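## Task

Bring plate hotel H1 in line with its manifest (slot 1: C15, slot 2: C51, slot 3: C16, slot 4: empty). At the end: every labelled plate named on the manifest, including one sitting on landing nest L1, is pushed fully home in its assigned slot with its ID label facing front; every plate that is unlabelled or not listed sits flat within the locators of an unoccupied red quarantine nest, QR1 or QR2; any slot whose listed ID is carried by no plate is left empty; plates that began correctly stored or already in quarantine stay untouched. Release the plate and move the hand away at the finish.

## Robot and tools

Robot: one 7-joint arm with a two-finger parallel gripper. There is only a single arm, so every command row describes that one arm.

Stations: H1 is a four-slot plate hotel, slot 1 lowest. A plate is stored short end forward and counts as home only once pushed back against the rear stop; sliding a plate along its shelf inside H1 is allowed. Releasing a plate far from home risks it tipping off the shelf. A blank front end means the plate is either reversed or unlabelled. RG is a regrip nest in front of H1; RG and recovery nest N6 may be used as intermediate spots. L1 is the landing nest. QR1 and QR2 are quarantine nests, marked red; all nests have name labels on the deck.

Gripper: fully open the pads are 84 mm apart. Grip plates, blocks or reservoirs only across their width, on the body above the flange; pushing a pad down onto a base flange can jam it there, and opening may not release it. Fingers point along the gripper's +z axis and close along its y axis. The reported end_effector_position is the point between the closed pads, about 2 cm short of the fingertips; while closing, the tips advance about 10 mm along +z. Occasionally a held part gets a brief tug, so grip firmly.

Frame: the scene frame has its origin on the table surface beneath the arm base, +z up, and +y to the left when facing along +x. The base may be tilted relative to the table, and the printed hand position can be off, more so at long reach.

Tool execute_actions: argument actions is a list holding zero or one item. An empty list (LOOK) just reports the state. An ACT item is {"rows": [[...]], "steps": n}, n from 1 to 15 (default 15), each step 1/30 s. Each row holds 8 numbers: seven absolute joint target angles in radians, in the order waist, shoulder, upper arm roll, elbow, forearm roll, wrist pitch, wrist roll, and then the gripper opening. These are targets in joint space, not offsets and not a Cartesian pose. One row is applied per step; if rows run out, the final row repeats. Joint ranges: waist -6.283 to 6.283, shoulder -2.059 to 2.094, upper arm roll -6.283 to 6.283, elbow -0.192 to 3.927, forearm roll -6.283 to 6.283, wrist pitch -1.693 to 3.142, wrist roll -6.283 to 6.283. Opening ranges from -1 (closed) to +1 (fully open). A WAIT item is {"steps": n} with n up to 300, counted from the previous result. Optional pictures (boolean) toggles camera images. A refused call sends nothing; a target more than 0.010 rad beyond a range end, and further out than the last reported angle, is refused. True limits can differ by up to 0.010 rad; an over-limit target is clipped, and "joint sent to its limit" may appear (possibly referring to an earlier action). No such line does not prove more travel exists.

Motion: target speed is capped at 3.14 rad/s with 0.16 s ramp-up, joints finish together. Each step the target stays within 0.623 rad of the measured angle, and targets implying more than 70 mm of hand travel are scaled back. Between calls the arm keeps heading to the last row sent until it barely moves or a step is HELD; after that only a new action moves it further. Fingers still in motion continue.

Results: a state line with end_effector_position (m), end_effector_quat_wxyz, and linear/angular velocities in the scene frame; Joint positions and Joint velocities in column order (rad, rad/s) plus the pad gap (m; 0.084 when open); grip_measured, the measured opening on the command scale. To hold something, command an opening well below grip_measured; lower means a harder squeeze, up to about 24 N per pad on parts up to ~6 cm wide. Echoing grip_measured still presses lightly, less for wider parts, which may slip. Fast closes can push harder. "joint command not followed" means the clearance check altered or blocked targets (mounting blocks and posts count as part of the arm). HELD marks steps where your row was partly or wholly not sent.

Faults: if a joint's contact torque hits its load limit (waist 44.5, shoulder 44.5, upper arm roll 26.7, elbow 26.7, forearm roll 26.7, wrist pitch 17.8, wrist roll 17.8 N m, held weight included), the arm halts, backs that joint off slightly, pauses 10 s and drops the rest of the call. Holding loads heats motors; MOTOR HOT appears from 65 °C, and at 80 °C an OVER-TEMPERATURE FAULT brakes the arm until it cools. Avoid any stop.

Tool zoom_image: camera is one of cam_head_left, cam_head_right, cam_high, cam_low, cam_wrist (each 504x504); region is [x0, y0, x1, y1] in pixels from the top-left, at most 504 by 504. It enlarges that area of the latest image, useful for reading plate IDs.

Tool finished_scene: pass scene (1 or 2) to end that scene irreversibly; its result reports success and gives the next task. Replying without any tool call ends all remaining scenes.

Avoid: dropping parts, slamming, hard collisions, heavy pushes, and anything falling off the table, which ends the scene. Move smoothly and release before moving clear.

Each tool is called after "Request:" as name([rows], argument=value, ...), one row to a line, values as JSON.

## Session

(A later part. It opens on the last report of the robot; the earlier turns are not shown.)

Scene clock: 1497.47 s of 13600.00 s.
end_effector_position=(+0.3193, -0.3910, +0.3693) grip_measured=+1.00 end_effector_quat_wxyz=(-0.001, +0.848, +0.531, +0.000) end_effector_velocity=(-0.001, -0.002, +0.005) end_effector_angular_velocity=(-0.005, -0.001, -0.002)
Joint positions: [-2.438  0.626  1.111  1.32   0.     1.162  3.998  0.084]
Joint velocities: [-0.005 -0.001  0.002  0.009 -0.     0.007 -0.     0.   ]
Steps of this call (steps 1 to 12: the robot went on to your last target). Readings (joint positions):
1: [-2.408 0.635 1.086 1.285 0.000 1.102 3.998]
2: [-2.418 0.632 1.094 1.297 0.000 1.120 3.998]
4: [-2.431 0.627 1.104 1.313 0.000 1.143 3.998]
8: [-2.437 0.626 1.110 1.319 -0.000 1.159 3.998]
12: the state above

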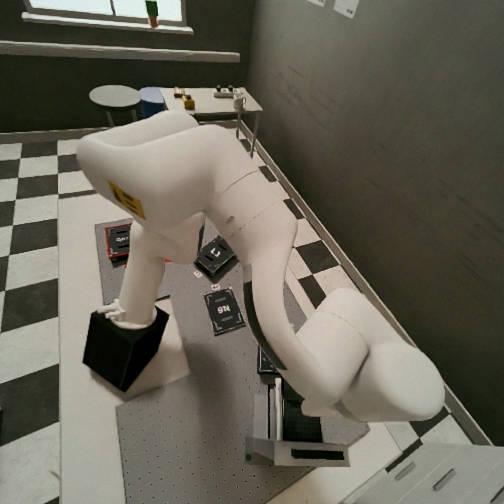

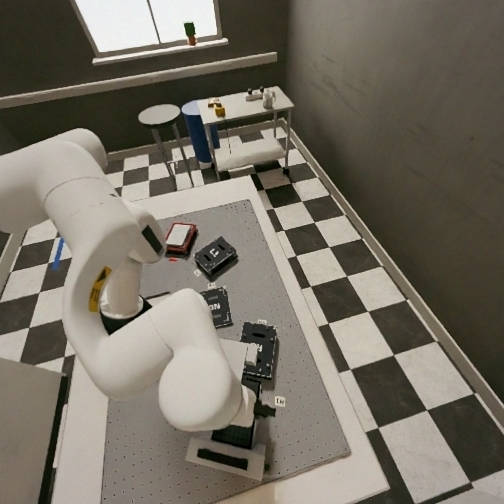

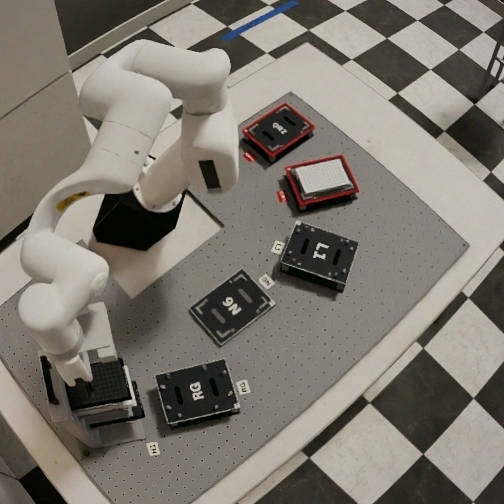

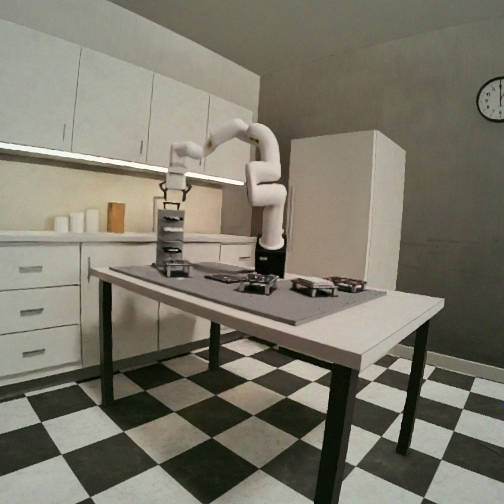

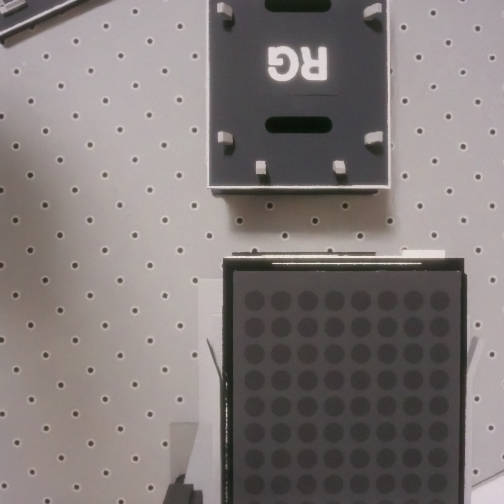

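Request:
zoom_image(camera="cam_wrist", region=[210, 236, 270, 286])

Request:
zoom_image(camera="cam_head_left", region=[240, 380, 360, 480])

Region (210, 236, 270, 286) of cam_wrist's 504x504 image, scaled by 8.400, with more detail than that image has.

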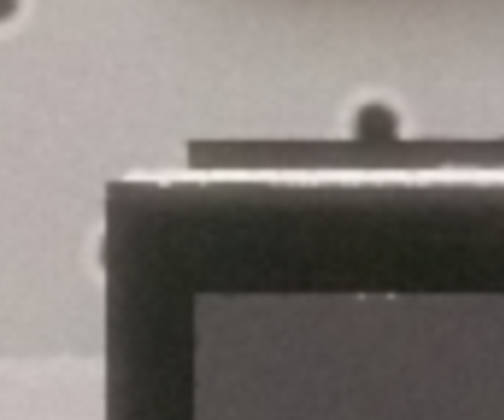

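Region (240, 380, 360, 480) of cam_head_left's 504x504 image, scaled by 4.200, with more detail than that image has.

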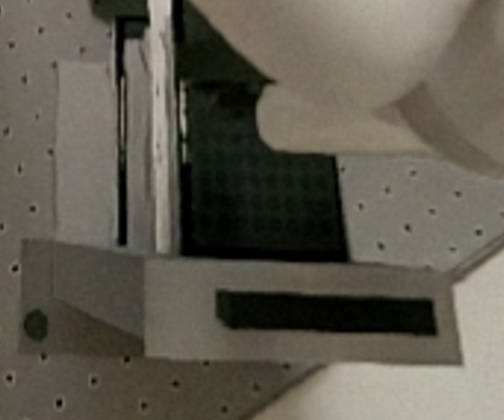

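Request:
execute_actions([
  {"rows":[[-2.436,0.615,1.124,1.311,-0.033,1.167,3.96,1],[-2.431,0.597,1.145,1.293,-0.087,1.174,3.90,1],[-2.425,0.574,1.173,1.27,-0.16,1.184,3.81,1],[-2.418,0.551,1.2,1.247,-0.23,1.194,3.73,1],[-2.412,0.528,1.228,1.225,-0.30,1.2035,3.65,1],[-2.406,0.505,1.255,1.2025,-0.37,1.213,3.57,1],[-2.4,0.482,1.282,1.18,-0.44,1.223,3.49,1],[-2.3935,0.4595,1.309,1.1575,-0.51,1.2325,3.41,1],[-2.387,0.437,1.337,1.135,-0.58,1.242,3.33,1],[-2.381,0.414,1.364,1.1125,-0.65,1.252,3.25,1],[-2.375,0.391,1.391,1.09,-0.72,1.261,3.17,1],[-2.3686,0.368,1.418,1.0675,-0.79,1.271,3.09,1],[-2.3624,0.3456,1.4456,1.045,-0.86,1.281,3.01,1],[-2.356,0.323,1.473,1.0225,-0.93,1.29,2.93,1],[-2.35,0.30,1.50,1.0,-1.0,1.3,2.85,1]],"steps":15},
], pictures=false)

Request:
execute_actions([
  {"rows":[[-2.314,0.291,1.49,0.986,-1.015,1.303,2.839,1],[-2.2785,0.282,1.48,0.972,-1.031,1.307,2.827,1],[-2.243,0.273,1.47,0.958,-1.046,1.31,2.816,1],[-2.207,0.264,1.459,0.944,-1.062,1.313,2.804,1],[-2.171,0.255,1.449,0.93,-1.077,1.317,2.793,1],[-2.135,0.246,1.439,0.916,-1.093,1.32,2.782,1],[-2.1,0.237,1.429,0.902,-1.108,1.323,2.77,1],[-2.064,0.228,1.419,0.888,-1.123,1.327,2.759,1],[-2.028,0.219,1.409,0.8745,-1.139,1.33,2.747,1],[-1.992,0.21,1.399,0.8605,-1.154,1.333,2.736,1],[-1.957,0.201,1.388,0.8466,-1.17,1.337,2.725,1],[-1.921,0.192,1.378,0.8326,-1.185,1.34,2.713,1],[-1.885,0.183,1.368,0.8187,-1.2,1.343,2.702,1],[-1.849,0.174,1.358,0.8047,-1.216,1.347,2.69,1],[-1.8136,0.1648,1.3479,0.7908,-1.2315,1.35,2.679,1]],"steps":15},
], pictures=false)

Request:
execute_actions([
  {"steps":16},
])

Request:
zoom_image(camera="cam_wrist", region=[180, 300, 504, 504])

Scene clock: 1545.70 s of 13600.00 s.
end_effector_position=(+0.3120, -0.3395, +0.3528) grip_measured=+1.00 end_effector_quat_wxyz=(-0.261, +0.303, +0.871, -0.285) end_effector_velocity=(+0.032, +0.050, +0.080) end_effector_angular_velocity=(+0.754, +3.215, +3.478)
Joint positions: [-2.38   0.415  1.364  1.114 -0.644  1.251  3.257  0.084]
Joint velocities: [ 0.173 -0.655  0.771 -0.647 -2.018  0.276 -2.304  0.   ]
Steps of this call (steps 1 to 30: the robot went on to your last target; steps 31 to 90: nothing new was sent; then 44.73 s passed at rest; steps 91 to 105: all 15 steps of this action). Readings (joint positions):
91: [-2.439 0.625 1.111 1.321 -0.001 1.162 3.997]
92: [-2.439 0.624 1.112 1.320 -0.006 1.163 3.990]
94: [-2.437 0.614 1.123 1.309 -0.041 1.168 3.950]
98: [-2.421 0.559 1.190 1.255 -0.207 1.191 3.758]
105: the state above

Scene clock: 1546.20 s of 13600.00 s.
end_effector_position=(+0.3739, -0.2732, +0.3098) grip_measured=+1.00 end_effector_quat_wxyz=(-0.555, -0.299, +0.687, -0.361) end_effector_velocity=(+0.108, +0.180, -0.142) end_effector_angular_velocity=(+0.190, +1.288, +1.001)
Joint positions: [-1.964  0.204  1.389  0.85  -1.165  1.336  2.728  0.084]
Joint velocities: [ 1.068 -0.274 -0.294 -0.417 -0.474  0.101 -0.356  0.   ]
Steps of this call (steps 1 to 15: all 15 steps of this action). Readings (joint positions):
1: [-2.374 0.393 1.389 1.092 -0.712 1.260 3.180]
2: [-2.368 0.371 1.414 1.070 -0.778 1.270 3.104]
4: [-2.341 0.330 1.451 1.027 -0.897 1.287 2.973]
8: [-2.212 0.271 1.455 0.951 -1.039 1.310 2.830]
15: the state above

Scene clock: 1546.73 s of 13600.00 s.
end_effector_position=(+0.3888, -0.2475, +0.2915) grip_measured=+1.00 end_effector_quat_wxyz=(+0.584, +0.383, -0.616, +0.364) end_effector_velocity=(+0.002, +0.003, -0.002) end_effector_angular_velocity=(+0.004, +0.006, +0.009)
Joint positions: [-1.815  0.165  1.347  0.791 -1.231  1.35   2.679  0.084]
Joint velocities: [ 0.007 -0.002  0.002 -0.003 -0.001 -0.    -0.001  0.   ]
Steps of this call (steps 1 to 16: the robot went on to your last target). Readings (joint positions):
1: [-1.929 0.195 1.379 0.836 -1.181 1.339 2.717]
2: [-1.895 0.186 1.371 0.823 -1.195 1.342 2.706]
4: [-1.847 0.174 1.361 0.803 -1.215 1.346 2.691]
8: [-1.820 0.167 1.349 0.794 -1.229 1.350 2.681]
16: the state above

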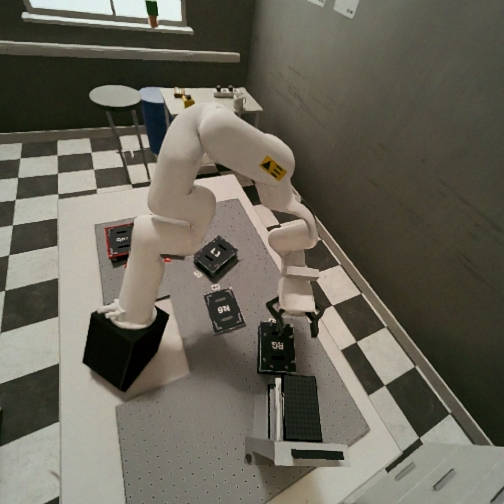

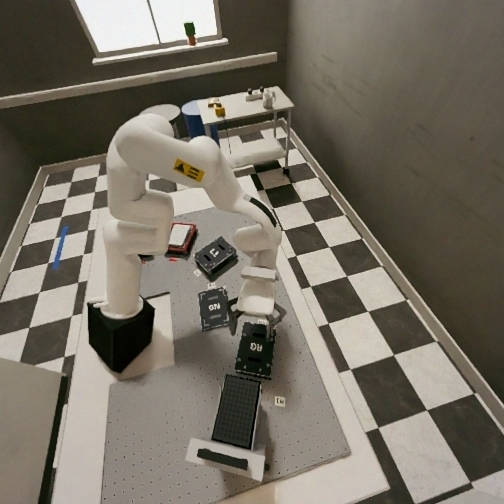

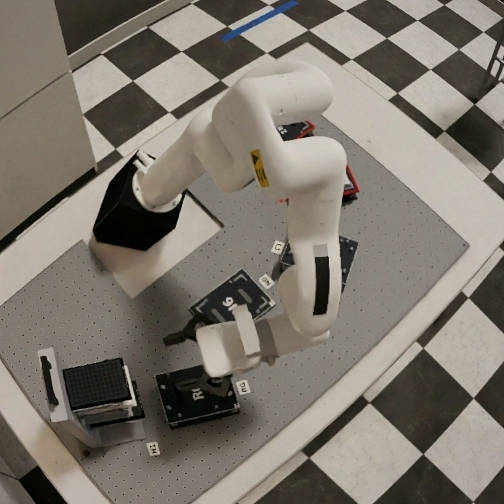

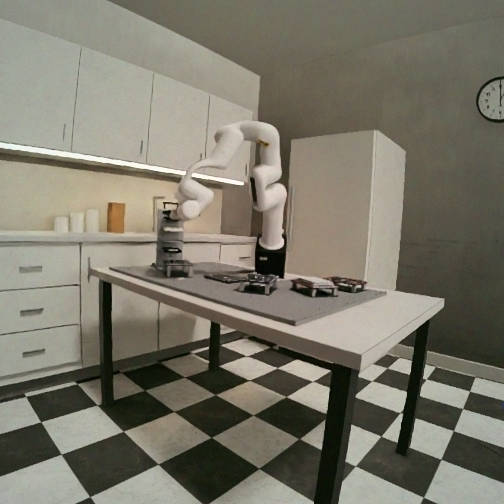

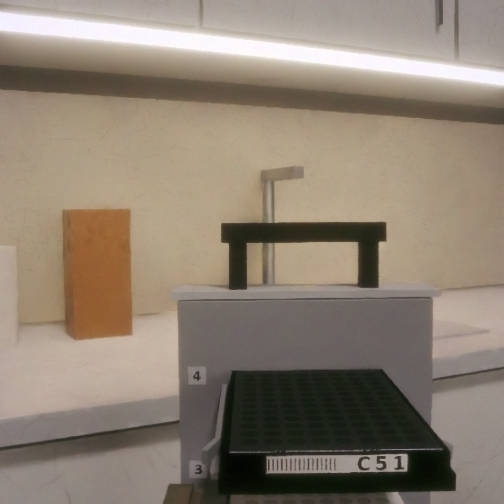

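Region (180, 300, 504, 504) of cam_wrist's 504x504 image, scaled by 1.556, with more detail than that image has; it fills the top 317 rows of this view, and the rest is white.

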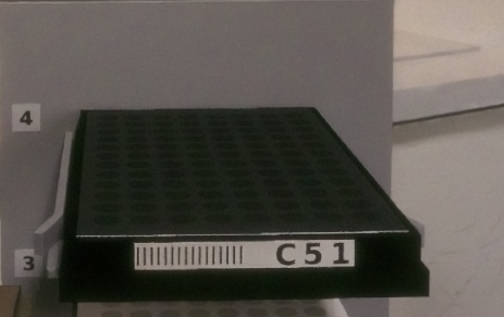

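Request:
execute_actions([
  {"rows":[[-1.8322,0.1798,1.3511,0.7875,-1.254,1.35,2.682,1],[-1.8508,0.1949,1.3543,0.7842,-1.2764,1.35,2.685,1],[-1.8695,0.2099,1.3575,0.7809,-1.2989,1.35,2.6879,1],[-1.8881,0.225,1.3607,0.7776,-1.3213,1.35,2.6909,1],[-1.9067,0.24,1.3639,0.7743,-1.3438,1.35,2.6939,1],[-1.907,0.256,1.35,0.7733,-1.366,1.35,2.6986,1],[-1.9077,0.272,1.3362,0.7726,-1.3883,1.35,2.703,1],[-1.9086,0.288,1.3225,0.7724,-1.4104,1.35,2.707,1],[-1.9097,0.3039,1.3088,0.7725,-1.4324,1.35,2.7107,1],[-1.9109,0.3198,1.2953,0.773,-1.4542,1.35,2.7141,1],[-1.9127,0.3355,1.2824,0.774,-1.476,1.35,2.7172,1],[-1.9146,0.3512,1.2696,0.7753,-1.4976,1.35,2.7199,1],[-1.9167,0.3668,1.2569,0.7771,-1.5191,1.35,2.7223,1],[-1.9189,0.3823,1.2442,0.7792,-1.5405,1.35,2.7244,1],[-1.9212,0.3978,1.2316,0.7818,-1.5618,1.35,2.7262,1]],"steps":15},
], pictures=false)

Request:
execute_actions([
  {"rows":[[-1.9236,0.4132,1.2191,0.7847,-1.583,1.35,2.7276,1],[-1.9261,0.4285,1.2066,0.7881,-1.604,1.35,2.7287,1],[-1.9287,0.4437,1.1941,0.7919,-1.6249,1.35,2.7295,1],[-1.9313,0.4588,1.1817,0.796,-1.6457,1.35,2.7299,1],[-1.9334,0.4708,1.1718,0.7996,-1.6622,1.35,2.73,1],[-1.9348,0.4784,1.1655,0.802,-1.6725,1.35,2.73,1]],"steps":15},
], pictures=false)

Request:
execute_actions([
  {"rows":[[-1.927,0.4794,1.1588,0.803,-1.6725,1.35,2.7326,1],[-1.9193,0.4805,1.1522,0.8041,-1.6724,1.35,2.7353,1],[-1.9115,0.4815,1.1455,0.8051,-1.6724,1.35,2.7379,1],[-1.9037,0.4825,1.1388,0.8061,-1.6723,1.35,2.7406,1],[-1.896,0.4836,1.1322,0.8072,-1.6723,1.35,2.7432,1],[-1.8882,0.4846,1.1255,0.8082,-1.6723,1.35,2.7458,1],[-1.8805,0.4857,1.1189,0.8093,-1.6722,1.35,2.7485,1],[-1.8727,0.4867,1.1122,0.8103,-1.6722,1.35,2.7511,1]],"steps":15},
], pictures=false)

Request:
execute_actions([
  {"steps":8},
])

Request:
zoom_image(camera="cam_wrist", region=[140, 360, 504, 504])

Scene clock: 1594.00 s of 13600.00 s.
end_effector_position=(+0.3561, -0.3151, +0.2978) grip_measured=+1.00 end_effector_quat_wxyz=(+0.584, +0.383, -0.616, +0.365) end_effector_velocity=(-0.084, -0.178, -0.003) end_effector_angular_velocity=(+0.012, -0.006, +0.011)
Joint positions: [-1.913  0.337  1.28   0.775 -1.478  1.35   2.717  0.084]
Joint velocities: [-0.063  0.468 -0.369  0.036 -0.646 -0.     0.083  0.   ]
Steps of this call (steps 1 to 15: the robot went on to your last target; steps 16 to 90: nothing new was sent; then 43.77 s passed at rest; steps 91 to 105: all 15 steps of this action). Readings (joint positions):
91: [-1.814 0.165 1.348 0.791 -1.232 1.350 2.679]
92: [-1.817 0.167 1.350 0.790 -1.236 1.350 2.680]
94: [-1.833 0.181 1.354 0.788 -1.256 1.350 2.682]
98: [-1.885 0.230 1.353 0.778 -1.328 1.350 2.693]
105: the state above

Scene clock: 1594.50 s of 13600.00 s.
end_effector_position=(+0.3295, -0.3701, +0.2973) grip_measured=+1.00 end_effector_quat_wxyz=(+0.584, +0.384, -0.615, +0.365) end_effector_velocity=(+0.001, -0.004, -0.001) end_effector_angular_velocity=(+0.001, +0.001, +0.011)
Joint positions: [-1.934  0.477  1.168  0.802 -1.671  1.35   2.73   0.084]
Joint velocities: [ 0.002  0.012 -0.007  0.004 -0.021 -0.001  0.     0.   ]
Steps of this call (steps 1 to 15: all 15 steps of this action). Readings (joint positions):
1: [-1.915 0.353 1.268 0.777 -1.500 1.350 2.719]
2: [-1.917 0.369 1.255 0.779 -1.521 1.350 2.722]
4: [-1.922 0.399 1.230 0.783 -1.564 1.350 2.725]
8: [-1.931 0.455 1.184 0.796 -1.640 1.350 2.729]
15: the state above

Scene clock: 1595.00 s of 13600.00 s.
end_effector_position=(+0.3283, -0.3709, +0.2877) grip_measured=+1.00 end_effector_quat_wxyz=(+0.584, +0.384, -0.615, +0.364) end_effector_velocity=(-0.002, -0.002, -0.001) end_effector_angular_velocity=(-0.004, -0.002, -0.006)
Joint positions: [-1.874  0.486  1.114  0.81  -1.672  1.35   2.751  0.084]
Joint velocities: [ 0.017  0.002 -0.021  0.005  0.001 -0.     0.007 -0.   ]
Steps of this call (steps 1 to 15: all 15 steps of this action). Readings (joint positions):
1: [-1.934 0.477 1.167 0.802 -1.671 1.350 2.730]
2: [-1.932 0.478 1.166 0.802 -1.672 1.350 2.731]
4: [-1.925 0.479 1.158 0.803 -1.672 1.350 2.733]
8: [-1.899 0.483 1.135 0.807 -1.672 1.350 2.742]
15: the state above

Scene clock: 1595.27 s of 13600.00 s.
end_effector_position=(+0.3282, -0.3710, +0.2876) grip_measured=+1.00 end_effector_quat_wxyz=(+0.584, +0.384, -0.616, +0.364) end_effector_velocity=(+0.000, +0.000, -0.001) end_effector_angular_velocity=(+0.001, +0.001, +0.001)
Joint positions: [-1.873  0.487  1.112  0.81  -1.672  1.35   2.751  0.084]
Joint velocities: [ 0.001  0.    -0.001 -0.    -0.001 -0.001 -0.    -0.   ]
Steps of this call (steps 1 to 8: the robot went on to your last target). Readings (joint positions):
1: [-1.874 0.487 1.113 0.810 -1.672 1.350 2.751]
2: [-1.873 0.487 1.113 0.810 -1.672 1.350 2.751]
4: [-1.873 0.487 1.112 0.810 -1.672 1.350 2.751]
8: the state above

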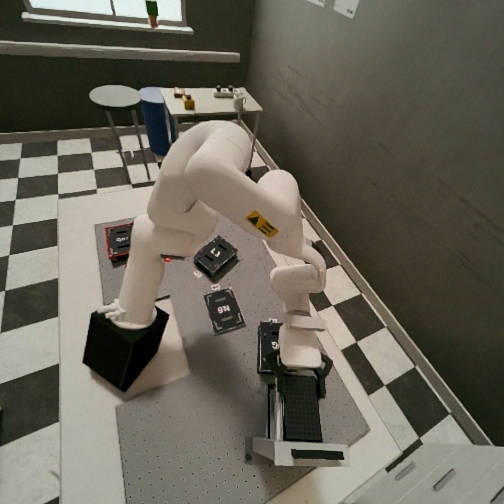

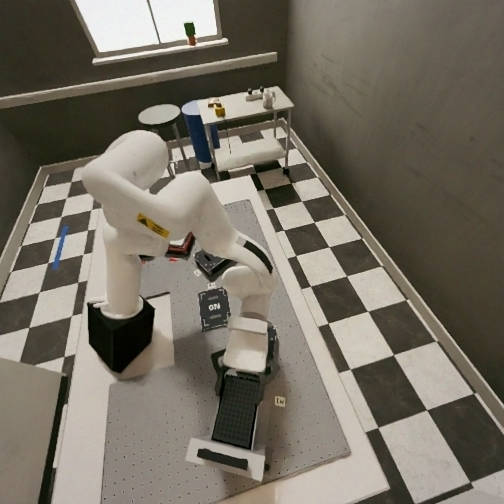

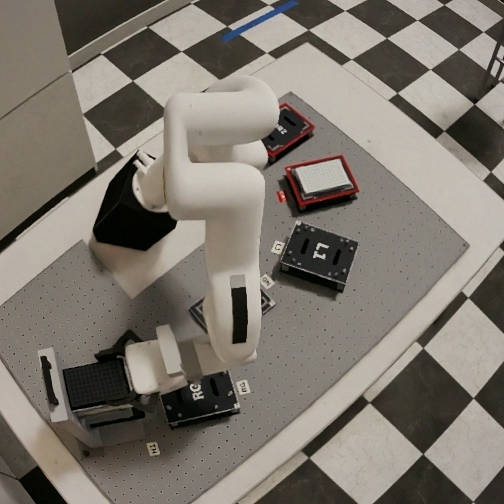

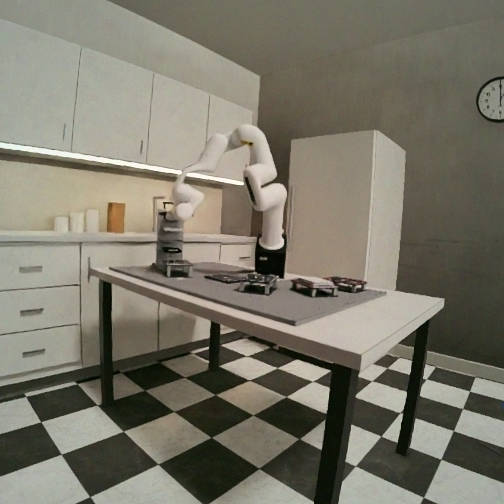

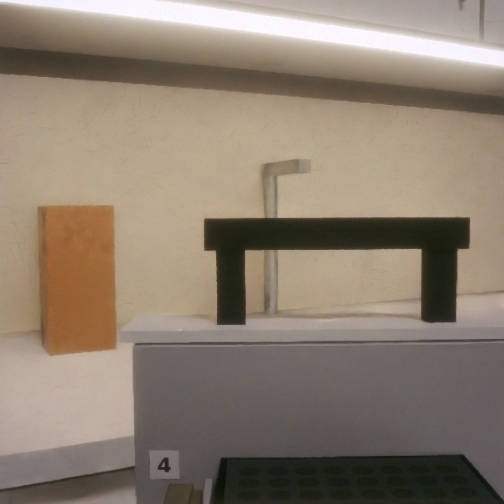

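Region (140, 360, 504, 504) of cam_wrist's 504x504 image, scaled by 1.385, with more detail than that image has; it fills the top 199 rows of this view, and the rest is white.

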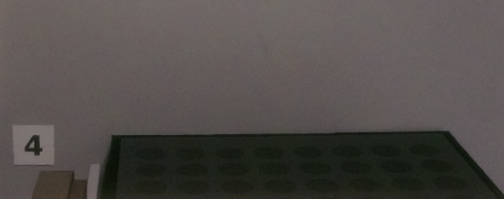

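Request:
execute_actions([
  {"rows":[[-1.8681,0.4873,1.1083,0.8109,-1.6722,1.35,2.7526,1],[-1.8681,0.4873,1.1083,0.8109,-1.6722,1.35,2.7526,1],[-1.8681,0.4873,1.1083,0.8109,-1.6722,1.35,2.7526,1],[-1.8681,0.4873,1.1083,0.8109,-1.6722,1.35,2.7526,1],[-1.8681,0.4873,1.1083,0.8109,-1.6722,1.35,2.7526,0.95],[-1.8681,0.4873,1.1083,0.8109,-1.6722,1.35,2.7526,0.92],[-1.8681,0.4873,1.1083,0.8109,-1.6722,1.35,2.7526,0.89],[-1.8681,0.4873,1.1083,0.8109,-1.6722,1.35,2.7526,0.86],[-1.8681,0.4873,1.1083,0.8109,-1.6722,1.35,2.7526,0.8],[-1.8681,0.4873,1.1083,0.8109,-1.6722,1.35,2.7526,0.7],[-1.8681,0.4873,1.1083,0.8109,-1.6722,1.35,2.7526,0.5],[-1.8681,0.4873,1.1083,0.8109,-1.6722,1.35,2.7526,0.2],[-1.8681,0.4873,1.1083,0.8109,-1.6722,1.35,2.7526,-0.2],[-1.8681,0.4873,1.1083,0.8109,-1.6722,1.35,2.7526,-0.6],[-1.8681,0.4873,1.1083,0.8109,-1.6722,1.35,2.7526,-1]],"steps":15},
], pictures=false)

Request:
execute_actions([
  {"rows":[[-1.8681,0.4873,1.1083,0.8109,-1.6722,1.35,2.7526,-1],[-1.8681,0.4873,1.1083,0.8109,-1.6722,1.35,2.7526,-1],[-1.8681,0.4873,1.1083,0.8109,-1.6722,1.35,2.7526,-1],[-1.8727,0.4862,1.1126,0.8101,-1.671,1.35,2.7511,-1],[-1.8803,0.4847,1.1197,0.809,-1.6708,1.35,2.7485,-1],[-1.888,0.4831,1.1267,0.8077,-1.6702,1.35,2.7458,-1],[-1.8956,0.4816,1.1338,0.8066,-1.6696,1.35,2.7432,-1],[-1.9032,0.48,1.1409,0.8053,-1.669,1.35,2.7406,-1],[-1.9109,0.4785,1.148,0.8041,-1.6683,1.35,2.7379,-1],[-1.9186,0.4765,1.1555,0.8028,-1.667,1.35,2.7353,-1],[-1.926,0.474,1.1633,0.8013,-1.6652,1.35,2.7326,-1],[-1.9334,0.4708,1.1718,0.7996,-1.6622,1.35,2.73,-1],[-1.9324,0.4648,1.1768,0.7978,-1.654,1.35,2.73,-1],[-1.9313,0.4588,1.1817,0.796,-1.6457,1.35,2.7299,-1],[-1.93,0.4513,1.1879,0.7939,-1.6353,1.35,2.7297,-1]],"steps":15},
], pictures=false)

Request:
execute_actions([
  {"rows":[[-1.9287,0.4437,1.1941,0.7919,-1.6249,1.35,2.7295,-1],[-1.9261,0.4285,1.2066,0.7881,-1.604,1.35,2.7287,-1],[-1.9236,0.4132,1.2191,0.7847,-1.583,1.35,2.7276,-1],[-1.9212,0.3978,1.2316,0.7818,-1.5618,1.35,2.7262,-1],[-1.9189,0.3823,1.2442,0.7792,-1.5405,1.35,2.7244,-1],[-1.9167,0.3668,1.2569,0.7771,-1.5191,1.35,2.7223,-1],[-1.9146,0.3512,1.2696,0.7753,-1.4976,1.35,2.7199,-1],[-1.9127,0.3355,1.2824,0.774,-1.476,1.35,2.7172,-1],[-1.9109,0.3198,1.2953,0.773,-1.4542,1.35,2.7141,-1],[-1.9097,0.3039,1.3088,0.7725,-1.4324,1.35,2.7107,-1],[-1.9086,0.288,1.3225,0.7724,-1.4104,1.35,2.707,-1],[-1.9077,0.272,1.3362,0.7726,-1.3883,1.35,2.703,-1],[-1.907,0.256,1.35,0.7733,-1.366,1.35,2.6986,-1],[-1.9067,0.24,1.3639,0.7743,-1.3438,1.35,2.6939,-1],[-1.8881,0.225,1.3607,0.7776,-1.3213,1.35,2.6909,-1]],"steps":15},
], pictures=false)

Request:
execute_actions([
  {"rows":[[-1.8695,0.2099,1.3575,0.7809,-1.2989,1.35,2.6879,-1],[-1.8508,0.1949,1.3543,0.7842,-1.2764,1.35,2.685,-1],[-1.8322,0.1798,1.3511,0.7875,-1.254,1.35,2.682,-1],[-1.82,0.17,1.349,0.7897,-1.239,1.35,2.68,-1],[-1.8136,0.1648,1.3479,0.7908,-1.2315,1.35,2.679,-1],[-1.8136,0.1648,1.3479,0.7908,-1.2315,1.35,2.679,-1],[-1.7857,0.1665,1.3216,0.7923,-1.2318,1.35,2.6827,-1],[-1.7578,0.1683,1.2953,0.7938,-1.2321,1.35,2.6865,-1],[-1.7021,0.1721,1.2428,0.7969,-1.2327,1.35,2.6939,-1],[-1.651,0.1764,1.1948,0.8001,-1.2333,1.35,2.7012,-1],[-1.6002,0.1811,1.1472,0.8033,-1.2339,1.35,2.7085,-1],[-1.554,0.1863,1.1042,0.8066,-1.2345,1.35,2.7157,-1],[-1.5081,0.1917,1.0614,0.81,-1.235,1.35,2.7228,-1],[-1.466,0.1975,1.0225,0.8135,-1.2356,1.35,2.7299,-1],[-1.4253,0.2035,0.9849,0.8171,-1.2361,1.35,2.7369,-1]],"steps":15},
], pictures=false)

Request:
execute_actions([
  {"rows":[[-1.376,0.2121,0.9397,0.8221,-1.2368,1.35,2.7461,-1],[-1.329,0.221,0.8968,0.8272,-1.2375,1.35,2.7552,-1],[-1.2852,0.2303,0.8571,0.8323,-1.2382,1.35,2.7642,-1],[-1.226,0.245,0.804,0.8404,-1.2392,1.35,2.7774,-1],[-1.1725,0.2603,0.7566,0.8488,-1.2401,1.35,2.7903,-1],[-1.1245,0.2762,0.7146,0.8576,-1.241,1.35,2.8029,-1],[-1.0808,0.2926,0.6769,0.8667,-1.2418,1.35,2.8153,-1],[-1.0412,0.3094,0.6432,0.8762,-1.2426,1.35,2.8274,-1],[-1.0047,0.3267,0.6125,0.886,-1.2434,1.35,2.8392,-1],[-0.9713,0.3444,0.5849,0.8961,-1.2441,1.35,2.8507,-1],[-0.9404,0.3624,0.5598,0.9066,-1.2448,1.35,2.862,-1],[-0.9172,0.377,0.5412,0.9152,-1.2453,1.35,2.8707,-1],[-0.8985,0.39,0.5264,0.923,-1.2457,1.35,2.8783,-1],[-0.8851,0.3994,0.5159,0.9286,-1.246,1.35,2.8836,-1]],"steps":15},
], pictures=false)

Request:
execute_actions([
  {"rows":[[-0.8851,0.3994,0.5159,0.9286,-1.246,1.35,2.8836,-1],[-0.8851,0.3994,0.5159,0.9286,-1.246,1.35,2.8836,-1],[-0.8851,0.3994,0.5159,0.9286,-1.246,1.35,2.8836,-1],[-0.8851,0.3994,0.5159,0.9286,-1.246,1.35,2.8836,-1],[-0.8851,0.3994,0.5159,0.9286,-1.246,1.35,2.8836,-1],[-0.8851,0.3994,0.5159,0.9286,-1.246,1.35,2.8836,-1],[-0.9022,0.4048,0.5261,0.9271,-1.2567,1.35,2.8866,-1],[-0.9188,0.4103,0.5358,0.9257,-1.2675,1.35,2.8895,-1],[-0.9351,0.4158,0.5452,0.9244,-1.2781,1.35,2.8923,-1],[-0.9509,0.4214,0.5541,0.9232,-1.2888,1.35,2.8951,-1],[-0.9713,0.4289,0.5653,0.9217,-1.303,1.35,2.8986,-1],[-0.9911,0.4366,0.5758,0.9204,-1.3171,1.35,2.902,-1],[-1.0103,0.4443,0.5856,0.9193,-1.3311,1.35,2.9053,-1],[-1.0288,0.4521,0.5948,0.9184,-1.3451,1.35,2.9084,-1],[-1.0468,0.46,0.6034,0.9176,-1.3591,1.35,2.9114,-1]],"steps":15},
])

Request:
execute_actions([
  {"rows":[[-1.0642,0.468,0.6114,0.917,-1.373,1.35,2.9143,-1],[-1.081,0.476,0.6188,0.9166,-1.3869,1.35,2.917,-1],[-1.0973,0.4841,0.6256,0.9163,-1.4007,1.35,2.9196,-1],[-1.1132,0.4923,0.632,0.9162,-1.4145,1.35,2.9221,-1],[-1.1286,0.5005,0.6379,0.9162,-1.4282,1.35,2.9244,-1],[-1.1435,0.5088,0.6434,0.9164,-1.4419,1.35,2.9266,-1],[-1.1581,0.5171,0.6484,0.9168,-1.4555,1.35,2.9286,-1],[-1.1723,0.5255,0.653,0.9174,-1.4691,1.35,2.9305,-1],[-1.1861,0.5339,0.6572,0.9181,-1.4826,1.35,2.9322,-1],[-1.1995,0.5423,0.661,0.919,-1.4961,1.35,2.9338,-1],[-1.2126,0.5507,0.6644,0.9201,-1.5095,1.35,2.9353,-1],[-1.2253,0.5592,0.6675,0.9213,-1.5229,1.35,2.9366,-1],[-1.2378,0.5677,0.6703,0.9227,-1.5362,1.35,2.9378,-1],[-1.25,0.5762,0.6728,0.9243,-1.5495,1.35,2.9388,-1],[-1.2619,0.5848,0.6749,0.926,-1.5627,1.35,2.9397,-1]],"steps":15},
], pictures=false)

Request:
execute_actions([
  {"rows":[[-1.2735,0.5934,0.6768,0.9279,-1.5759,1.35,2.9405,-1],[-1.2849,0.602,0.6784,0.93,-1.589,1.35,2.9411,-1],[-1.296,0.6106,0.6797,0.9323,-1.6021,1.35,2.9416,-1],[-1.307,0.6192,0.6808,0.9347,-1.6151,1.35,2.942,-1],[-1.3166,0.627,0.6816,0.937,-1.6268,1.35,2.9422,-1],[-1.3245,0.6335,0.6821,0.939,-1.6365,1.35,2.9423,-1],[-1.3308,0.6388,0.6824,0.9407,-1.6442,1.35,2.9423,-1],[-1.3335,0.6438,0.6811,0.943,-1.6499,1.35,2.943,-1],[-1.3346,0.6475,0.6797,0.9446,-1.6537,1.35,2.9437,-1],[-1.332,0.651,0.6767,0.9468,-1.6554,1.35,2.9453,-1],[-1.3295,0.6545,0.6737,0.9489,-1.6572,1.35,2.9467,-1],[-1.327,0.658,0.6707,0.9511,-1.6589,1.35,2.9483,-1],[-1.3286,0.6593,0.6707,0.9516,-1.6609,1.35,2.9483,-1]],"steps":15},
], pictures=false)

Request:
execute_actions([
  {"steps":10},
])

Scene clock: 1659.37 s of 13600.00 s.
end_effector_position=(+0.3282, -0.3709, +0.2868) grip_measured=+0.94 end_effector_quat_wxyz=(+0.584, +0.384, -0.615, +0.364) end_effector_velocity=(+0.000, -0.000, -0.000) end_effector_angular_velocity=(-0.000, -0.001, -0.000)
Joint positions: [-1.868  0.487  1.109  0.811 -1.672  1.35   2.753  0.082]
Joint velocities: [-0.     0.001 -0.     0.001 -0.     0.     0.     0.   ]
Steps of this call (steps 1 to 15: the robot went on to your last target; steps 16 to 90: nothing new was sent; then 60.60 s passed at rest; steps 91 to 105: all 15 steps of this action). Readings (joint positions):
91: [-1.873 0.487 1.112 0.810 -1.672 1.350 2.751]
92: [-1.872 0.487 1.111 0.810 -1.672 1.350 2.751]
94: [-1.870 0.487 1.110 0.811 -1.672 1.350 2.752]
98: [-1.868 0.487 1.109 0.811 -1.672 1.350 2.752]
105: the state above

Scene clock: 1659.87 s of 13600.00 s.
end_effector_position=(+0.3299, -0.3674, +0.2964) grip_measured=+0.94 end_effector_quat_wxyz=(+0.584, +0.383, -0.616, +0.364) end_effector_velocity=(+0.020, +0.043, +0.021) end_effector_angular_velocity=(-0.006, -0.004, -0.009)
Joint positions: [-1.925  0.47   1.165  0.8   -1.659  1.35   2.733  0.082]
Joint velocities: [-0.097 -0.128  0.183 -0.047  0.155  0.003 -0.04  -0.   ]
Steps of this call (steps 1 to 15: all 15 steps of this action). Readings (joint positions):
1: [-1.868 0.487 1.109 0.811 -1.672 1.350 2.753]
2: [-1.868 0.487 1.109 0.811 -1.672 1.350 2.753]
4: [-1.868 0.487 1.109 0.811 -1.672 1.350 2.753]
8: [-1.881 0.485 1.120 0.809 -1.671 1.350 2.748]
15: the state above

Scene clock: 1660.37 s of 13600.00 s.
end_effector_position=(+0.3662, -0.2953, +0.2980) grip_measured=+0.94 end_effector_quat_wxyz=(+0.584, +0.384, -0.615, +0.365) end_effector_velocity=(+0.083, +0.175, +0.004) end_effector_angular_velocity=(-0.015, +0.000, -0.017)
Joint positions: [-1.909  0.286  1.325  0.774 -1.408  1.35   2.706  0.082]
Joint velocities: [ 0.04  -0.472  0.378  0.006  0.655 -0.001 -0.112  0.   ]
Steps of this call (steps 1 to 15: all 15 steps of this action). Readings (joint positions):
1: [-1.927 0.465 1.171 0.799 -1.653 1.350 2.732]
2: [-1.928 0.460 1.177 0.797 -1.646 1.350 2.731]
4: [-1.928 0.444 1.192 0.792 -1.624 1.350 2.730]
8: [-1.920 0.393 1.236 0.782 -1.555 1.350 2.725]
15: the state above

Scene clock: 1660.87 s of 13600.00 s.
end_effector_position=(+0.3882, -0.2481, +0.2785) grip_measured=+0.94 end_effector_quat_wxyz=(+0.584, +0.383, -0.616, +0.364) end_effector_velocity=(+0.005, +0.008, -0.093) end_effector_angular_velocity=(+0.016, +0.003, +0.010)
Joint positions: [-1.613  0.183  1.157  0.803 -1.235  1.35   2.708  0.082]
Joint velocities: [ 1.272  0.124 -1.164  0.087 -0.001 -0.002  0.185  0.   ]
Steps of this call (steps 1 to 15: all 15 steps of this action). Readings (joint positions):
1: [-1.906 0.270 1.336 0.774 -1.386 1.350 2.702]
2: [-1.899 0.255 1.343 0.776 -1.364 1.350 2.698]
4: [-1.876 0.224 1.350 0.780 -1.319 1.350 2.691]
8: [-1.822 0.178 1.347 0.789 -1.253 1.350 2.683]
15: the state above

Scene clock: 1661.37 s of 13600.00 s.
end_effector_position=(+0.3894, -0.2465, +0.2003) grip_measured=+0.94 end_effector_quat_wxyz=(+0.583, +0.385, -0.617, +0.363) end_effector_velocity=(-0.005, +0.003, -0.179) end_effector_angular_velocity=(+0.003, +0.026, +0.008)
Joint positions: [-0.961  0.357  0.579  0.903 -1.244  1.35   2.857  0.082]
Joint velocities: [ 0.855  0.47  -0.694  0.264 -0.017 -0.003  0.29  -0.   ]
Steps of this call (steps 1 to 15: all 15 steps of this action). Readings (joint positions):
1: [-1.570 0.187 1.118 0.806 -1.235 1.350 2.714]
2: [-1.527 0.192 1.078 0.809 -1.236 1.350 2.721]
4: [-1.438 0.205 0.997 0.817 -1.236 1.350 2.736]
8: [-1.250 0.244 0.826 0.840 -1.239 1.350 2.775]
15: the state above

Scene clock: 1661.87 s of 13600.00 s.
end_effector_position=(+0.3802, -0.2655, +0.1858) grip_measured=+0.94 end_effector_quat_wxyz=(+0.585, +0.383, -0.615, +0.365) end_effector_velocity=(-0.060, -0.114, +0.002) end_effector_angular_velocity=(-0.008, +0.008, -0.014)
Joint positions: [-0.979  0.432  0.568  0.921 -1.309  1.35   2.9    0.082]
Joint velocities: [-0.53   0.212  0.269 -0.035 -0.378  0.002  0.091 -0.   ]
Steps of this call (steps 1 to 15: all 15 steps of this action). Readings (joint positions):
1: [-0.936 0.371 0.559 0.911 -1.245 1.350 2.865]
2: [-0.918 0.382 0.544 0.917 -1.245 1.350 2.871]
4: [-0.898 0.393 0.528 0.923 -1.246 1.350 2.878]
8: [-0.892 0.398 0.521 0.928 -1.248 1.350 2.883]
15: the state above

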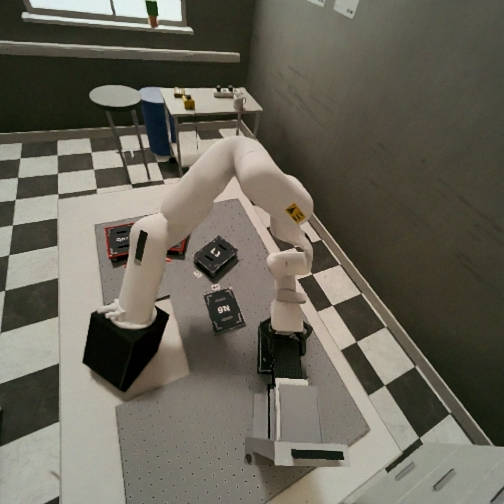

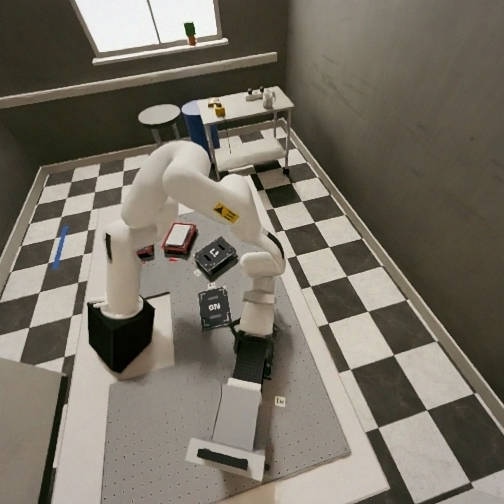

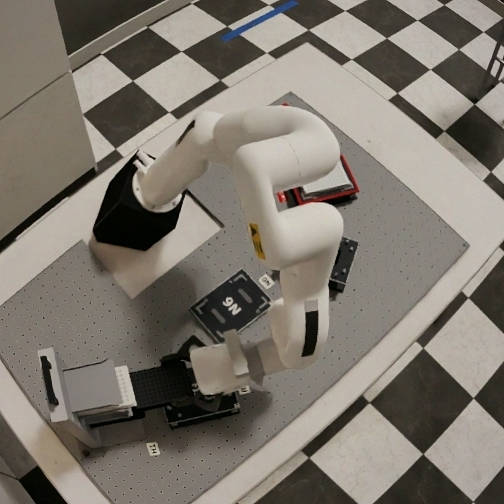

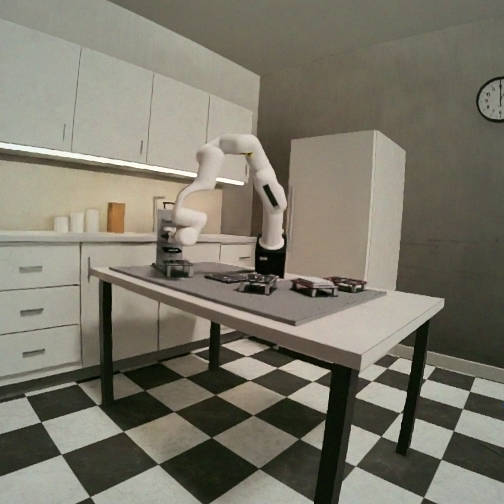

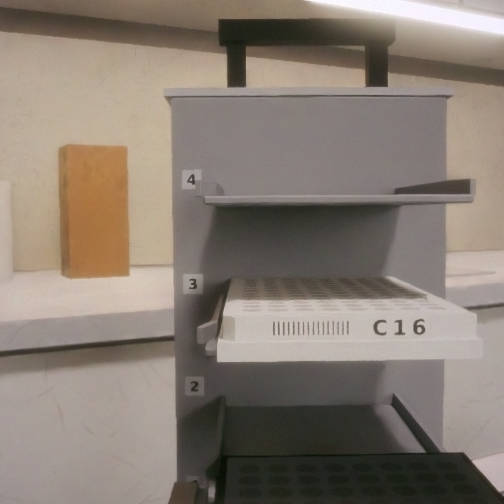

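Scene clock: 1662.37 s of 13600.00 s.
end_effector_position=(+0.3508, -0.3255, +0.1850) grip_measured=+0.94 end_effector_quat_wxyz=(+0.584, +0.384, -0.616, +0.364) end_effector_velocity=(-0.059, -0.121, -0.001) end_effector_angular_velocity=(+0.003, -0.002, +0.002)
Joint positions: [-1.215  0.553  0.664  0.921 -1.513  1.35   2.935  0.082]
Joint velocities: [-0.386  0.254  0.097  0.036 -0.402  0.001  0.041 -0.   ]
Steps of this call (steps 1 to 15: all 15 steps of this action). Readings (joint positions):
1: [-0.997 0.439 0.577 0.920 -1.322 1.350 2.903]
2: [-1.015 0.447 0.586 0.919 -1.335 1.350 2.906]
4: [-1.050 0.462 0.603 0.918 -1.362 1.350 2.912]
8: [-1.116 0.495 0.631 0.917 -1.418 1.350 2.922]
15: the state above

Scene clock: 1662.87 s of 13600.00 s.
end_effector_position=(+0.3288, -0.3698, +0.1818) grip_measured=+0.94 end_effector_quat_wxyz=(+0.584, +0.384, -0.616, +0.364) end_effector_velocity=(-0.005, -0.014, -0.017) end_effector_angular_velocity=(+0.013, +0.003, +0.014)
Joint positions: [-1.328  0.654  0.674  0.949 -1.656  1.35   2.947  0.082]
Joint velocities: [ 0.005  0.067 -0.022  0.03  -0.06  -0.003  0.017 -0.   ]
Steps of this call (steps 1 to 15: all 15 steps of this action). Readings (joint positions):
1: [-1.228 0.562 0.667 0.922 -1.526 1.350 2.936]
2: [-1.240 0.570 0.670 0.924 -1.540 1.350 2.938]
4: [-1.264 0.587 0.674 0.927 -1.566 1.350 2.939]
8: [-1.307 0.620 0.680 0.935 -1.616 1.350 2.942]
15: the state above

Scene clock: 1663.20 s of 13600.00 s.
end_effector_position=(+0.3285, -0.3711, +0.1809) grip_measured=+0.94 end_effector_quat_wxyz=(+0.584, +0.384, -0.615, +0.364) end_effector_velocity=(-0.001, -0.001, -0.000) end_effector_angular_velocity=(-0.000, +0.001, -0.000)
Joint positions: [-1.328  0.659  0.672  0.951 -1.66   1.35   2.948  0.082]
Joint velocities: [-0.001  0.001 -0.001  0.    -0.002  0.    -0.     0.   ]
Steps of this call (steps 1 to 10: the robot went on to your last target). Readings (joint positions):
1: [-1.328 0.656 0.673 0.950 -1.657 1.350 2.947]
2: [-1.328 0.657 0.672 0.950 -1.659 1.350 2.948]
4: [-1.328 0.658 0.672 0.951 -1.660 1.350 2.948]
8: [-1.328 0.659 0.672 0.951 -1.660 1.350 2.948]
10: the state above

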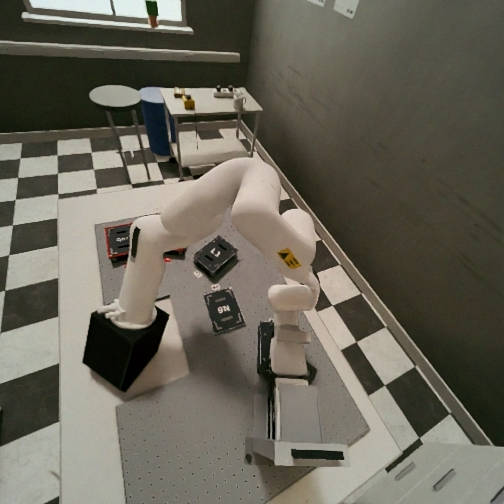

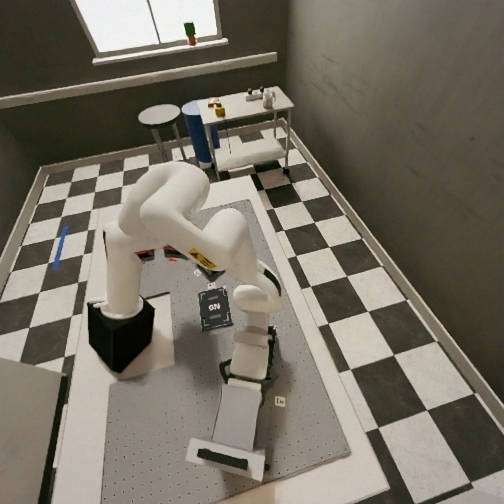

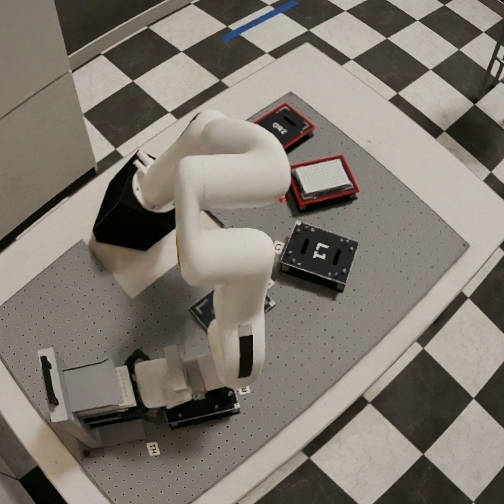

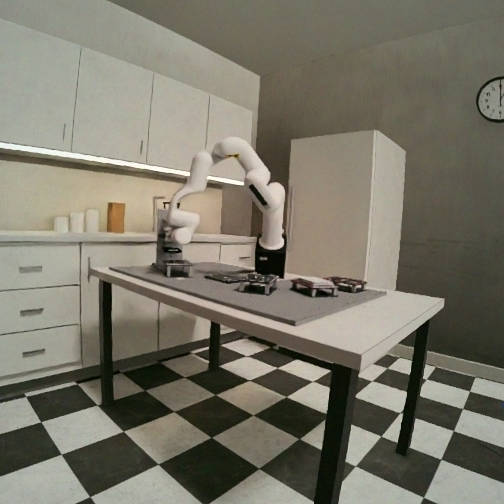

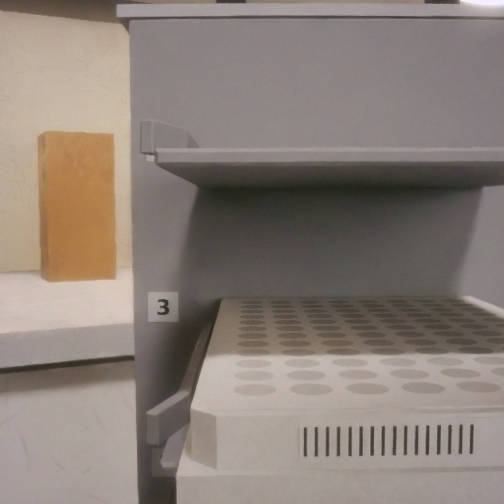

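Request:
execute_actions([
  {"rows":[[-1.327,0.658,0.6707,0.9511,-1.6589,1.35,2.9483,-1],[-1.327,0.658,0.6707,0.9511,-1.6589,1.35,2.9483,-1],[-1.327,0.658,0.6707,0.9511,-1.6589,1.35,2.9483,0.3],[-1.327,0.658,0.6707,0.9511,-1.6589,1.35,2.9483,0.7],[-1.327,0.658,0.6707,0.9511,-1.6589,1.35,2.9483,0.85],[-1.327,0.658,0.6707,0.9511,-1.6589,1.35,2.9483,0.9],[-1.327,0.658,0.6707,0.9511,-1.6589,1.35,2.9483,0.94],[-1.327,0.658,0.6707,0.9511,-1.6589,1.35,2.9483,0.97],[-1.327,0.658,0.6707,0.9511,-1.6589,1.35,2.9483,1]],"steps":15},
], pictures=false)

Request:
execute_actions([
  {"rows":[[-1.3317,0.6554,0.6742,0.9491,-1.6591,1.35,2.9465,1],[-1.3364,0.6529,0.6778,0.9471,-1.6594,1.35,2.9447,1],[-1.3412,0.6503,0.6813,0.9452,-1.6596,1.35,2.9429,1],[-1.3459,0.6477,0.6848,0.9432,-1.6598,1.35,2.9411,1],[-1.3506,0.6452,0.6884,0.9412,-1.6601,1.35,2.9393,1],[-1.3553,0.6426,0.6919,0.9392,-1.6603,1.35,2.9375,1],[-1.3594,0.6404,0.6949,0.9375,-1.6605,1.35,2.936,1],[-1.3594,0.6404,0.6949,0.9375,-1.6605,1.35,2.936,1],[-1.3594,0.6404,0.6949,0.9375,-1.6605,1.35,2.936,1],[-1.3548,0.6365,0.6948,0.9361,-1.6547,1.35,2.936,1],[-1.347,0.63,0.6945,0.9339,-1.645,1.35,2.9361,1],[-1.336,0.6208,0.694,0.931,-1.6314,1.35,2.936,1],[-1.3232,0.6102,0.693,0.9279,-1.6158,1.35,2.9358,1],[-1.3067,0.5972,0.6913,0.9243,-1.5962,1.35,2.9352,1],[-1.2898,0.5842,0.6891,0.9211,-1.5765,1.35,2.9343,1]],"steps":15},
], pictures=false)

Request:
execute_actions([
  {"rows":[[-1.2722,0.5712,0.6862,0.9183,-1.5566,1.35,2.9331,1],[-1.2541,0.5583,0.6827,0.9159,-1.5367,1.35,2.9316,1],[-1.2353,0.5455,0.6785,0.9139,-1.5166,1.35,2.9298,1],[-1.2159,0.5327,0.6736,0.9122,-1.4965,1.35,2.9276,1],[-1.1915,0.5222,0.6647,0.9126,-1.476,1.35,2.9267,1],[-1.1663,0.5121,0.6548,0.9134,-1.4556,1.35,2.9255,1],[-1.14,0.5022,0.6439,0.9146,-1.435,1.35,2.924,1],[-1.1132,0.4923,0.632,0.9162,-1.4145,1.35,2.9221,1],[-1.081,0.476,0.6188,0.9166,-1.3869,1.35,2.917,1],[-1.0468,0.46,0.6034,0.9176,-1.3591,1.35,2.9114,1],[-1.0103,0.4443,0.5856,0.9193,-1.3311,1.35,2.9053,1],[-0.9713,0.4289,0.5653,0.9217,-1.303,1.35,2.8986,1],[-0.9351,0.4158,0.5452,0.9244,-1.2781,1.35,2.8923,1],[-0.9022,0.4048,0.5261,0.9271,-1.2567,1.35,2.8866,1],[-0.8851,0.3994,0.5159,0.9286,-1.246,1.35,2.8836,1]],"steps":15},
], pictures=false)

Request:
execute_actions([
  {"steps":18},
])

Request:
zoom_image(camera="cam_wrist", region=[180, 260, 504, 504])

Request:
zoom_image(camera="cam_high", region=[40, 340, 170, 460])

Scene clock: 1687.07 s of 13600.00 s.
end_effector_position=(+0.3259, -0.3727, +0.1825) grip_measured=+1.00 end_effector_quat_wxyz=(+0.586, +0.381, -0.615, +0.364) end_effector_velocity=(+0.008, +0.011, -0.010) end_effector_angular_velocity=(+0.025, -0.000, +0.018)
Joint positions: [-1.329  0.658  0.667  0.951 -1.659  1.351  2.948  0.084]
Joint velocities: [ 0.009  0.     0.021 -0.007  0.004 -0.004  0.001  0.001]
Steps of this call (steps 1 to 15: the robot went on to your last target; steps 16 to 90: nothing new was sent; then 20.37 s passed at rest; steps 91 to 105: all 15 steps of this action). Readings (joint positions):
91: [-1.328 0.659 0.671 0.952 -1.661 1.350 2.948]
92: [-1.328 0.659 0.671 0.952 -1.661 1.350 2.948]
94: [-1.328 0.659 0.670 0.952 -1.660 1.350 2.948]
98: [-1.327 0.658 0.670 0.952 -1.659 1.350 2.948]
105: the state above

Scene clock: 1687.57 s of 13600.00 s.
end_effector_position=(+0.3317, -0.3626, +0.1895) grip_measured=+1.00 end_effector_quat_wxyz=(+0.585, +0.383, -0.616, +0.364) end_effector_velocity=(+0.062, +0.116, -0.003) end_effector_angular_velocity=(+0.011, -0.000, +0.013)
Joint positions: [-1.336  0.622  0.691  0.931 -1.631  1.35   2.936  0.084]
Joint velocities: [ 0.292 -0.244 -0.011 -0.074  0.355 -0.002 -0.009  0.   ]
Steps of this call (steps 1 to 15: all 15 steps of this action). Readings (joint positions):
1: [-1.329 0.658 0.668 0.951 -1.659 1.351 2.948]
2: [-1.329 0.658 0.669 0.950 -1.659 1.351 2.948]
4: [-1.334 0.655 0.674 0.948 -1.659 1.350 2.946]
8: [-1.349 0.646 0.686 0.942 -1.660 1.350 2.940]
15: the state above

Scene clock: 1688.07 s of 13600.00 s.
end_effector_position=(+0.3766, -0.2732, +0.1855) grip_measured=+1.00 end_effector_quat_wxyz=(+0.585, +0.384, -0.614, +0.364) end_effector_velocity=(+0.114, +0.219, -0.006) end_effector_angular_velocity=(+0.007, -0.005, +0.025)
Joint positions: [-1.01   0.447  0.583  0.92  -1.335  1.35   2.904  0.084]
Joint velocities: [ 1.001 -0.402 -0.49   0.06   0.726 -0.001 -0.158  0.   ]
Steps of this call (steps 1 to 15: all 15 steps of this action). Readings (joint positions):
1: [-1.326 0.613 0.691 0.929 -1.618 1.350 2.936]
2: [-1.313 0.603 0.690 0.926 -1.603 1.350 2.935]
4: [-1.282 0.580 0.687 0.921 -1.569 1.350 2.933]
8: [-1.206 0.533 0.668 0.915 -1.493 1.350 2.928]
15: the state above

Scene clock: 1688.67 s of 13600.00 s.
end_effector_position=(+0.3889, -0.2472, +0.1852) grip_measured=+1.00 end_effector_quat_wxyz=(+0.584, +0.384, -0.616, +0.364) end_effector_velocity=(+0.002, +0.002, -0.000) end_effector_angular_velocity=(+0.001, -0.001, +0.003)
Joint positions: [-0.886  0.4    0.516  0.929 -1.246  1.35   2.884  0.084]
Joint velocities: [ 0.003 -0.002  0.001  0.001  0.001  0.    -0.     0.   ]
Steps of this call (steps 1 to 18: the robot went on to your last target). Readings (joint positions):
1: [-0.978 0.434 0.567 0.923 -1.311 1.350 2.899]
2: [-0.948 0.423 0.552 0.925 -1.291 1.350 2.894]
4: [-0.910 0.408 0.534 0.927 -1.265 1.350 2.888]
8: [-0.890 0.401 0.518 0.928 -1.250 1.350 2.884]
18: the state above

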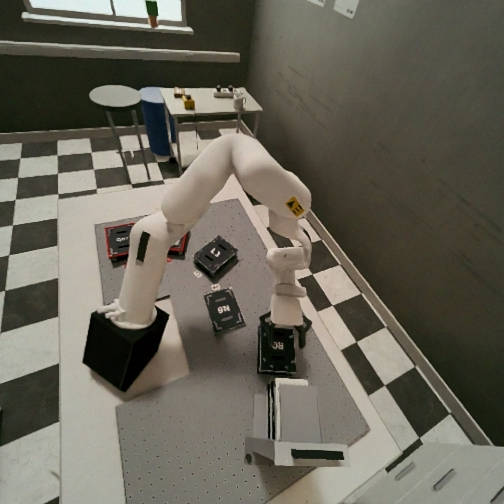

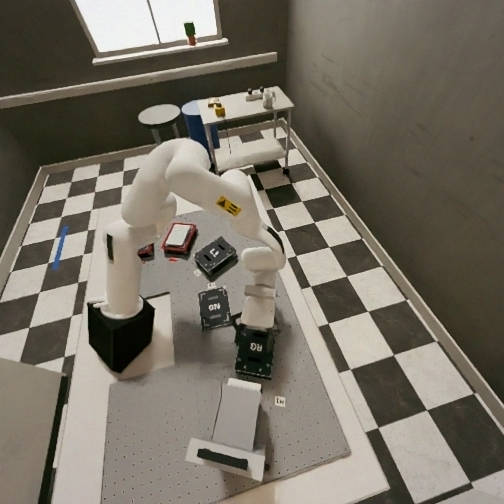

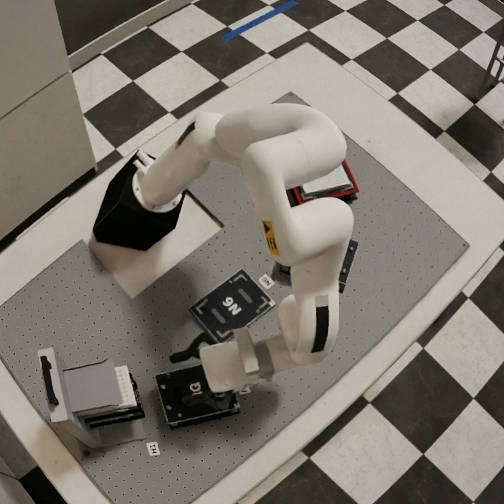

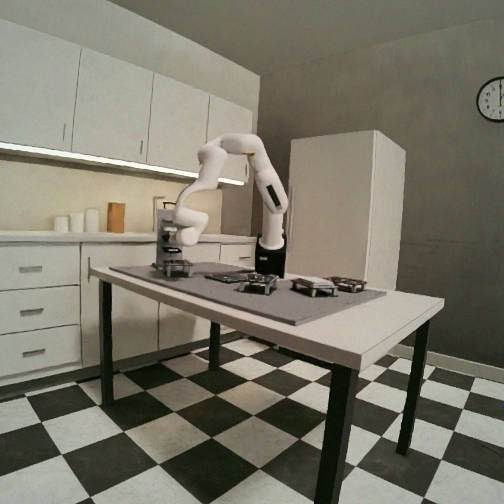

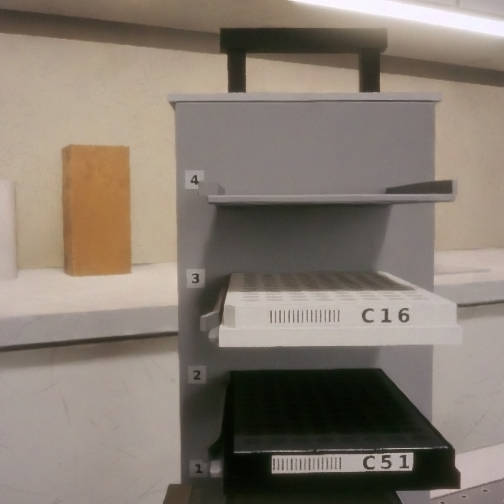

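Region (180, 260, 504, 504) of cam_wrist's 504x504 image, scaled by 1.556, with more detail than that image has; it fills the top 380 rows of this view, and the rest is white.

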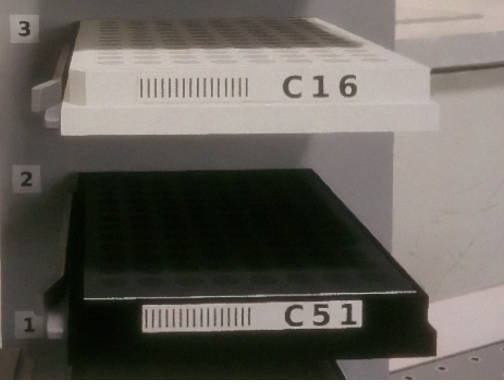

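Region (40, 340, 170, 460) of cam_high's 504x504 image, scaled by 3.877, with more detail than that image has; it fills the top 465 rows of this view, and the rest is white.

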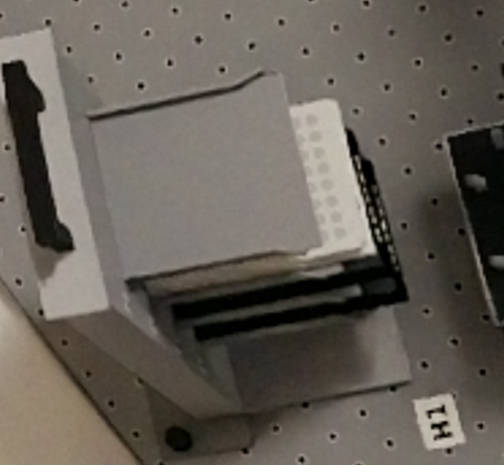

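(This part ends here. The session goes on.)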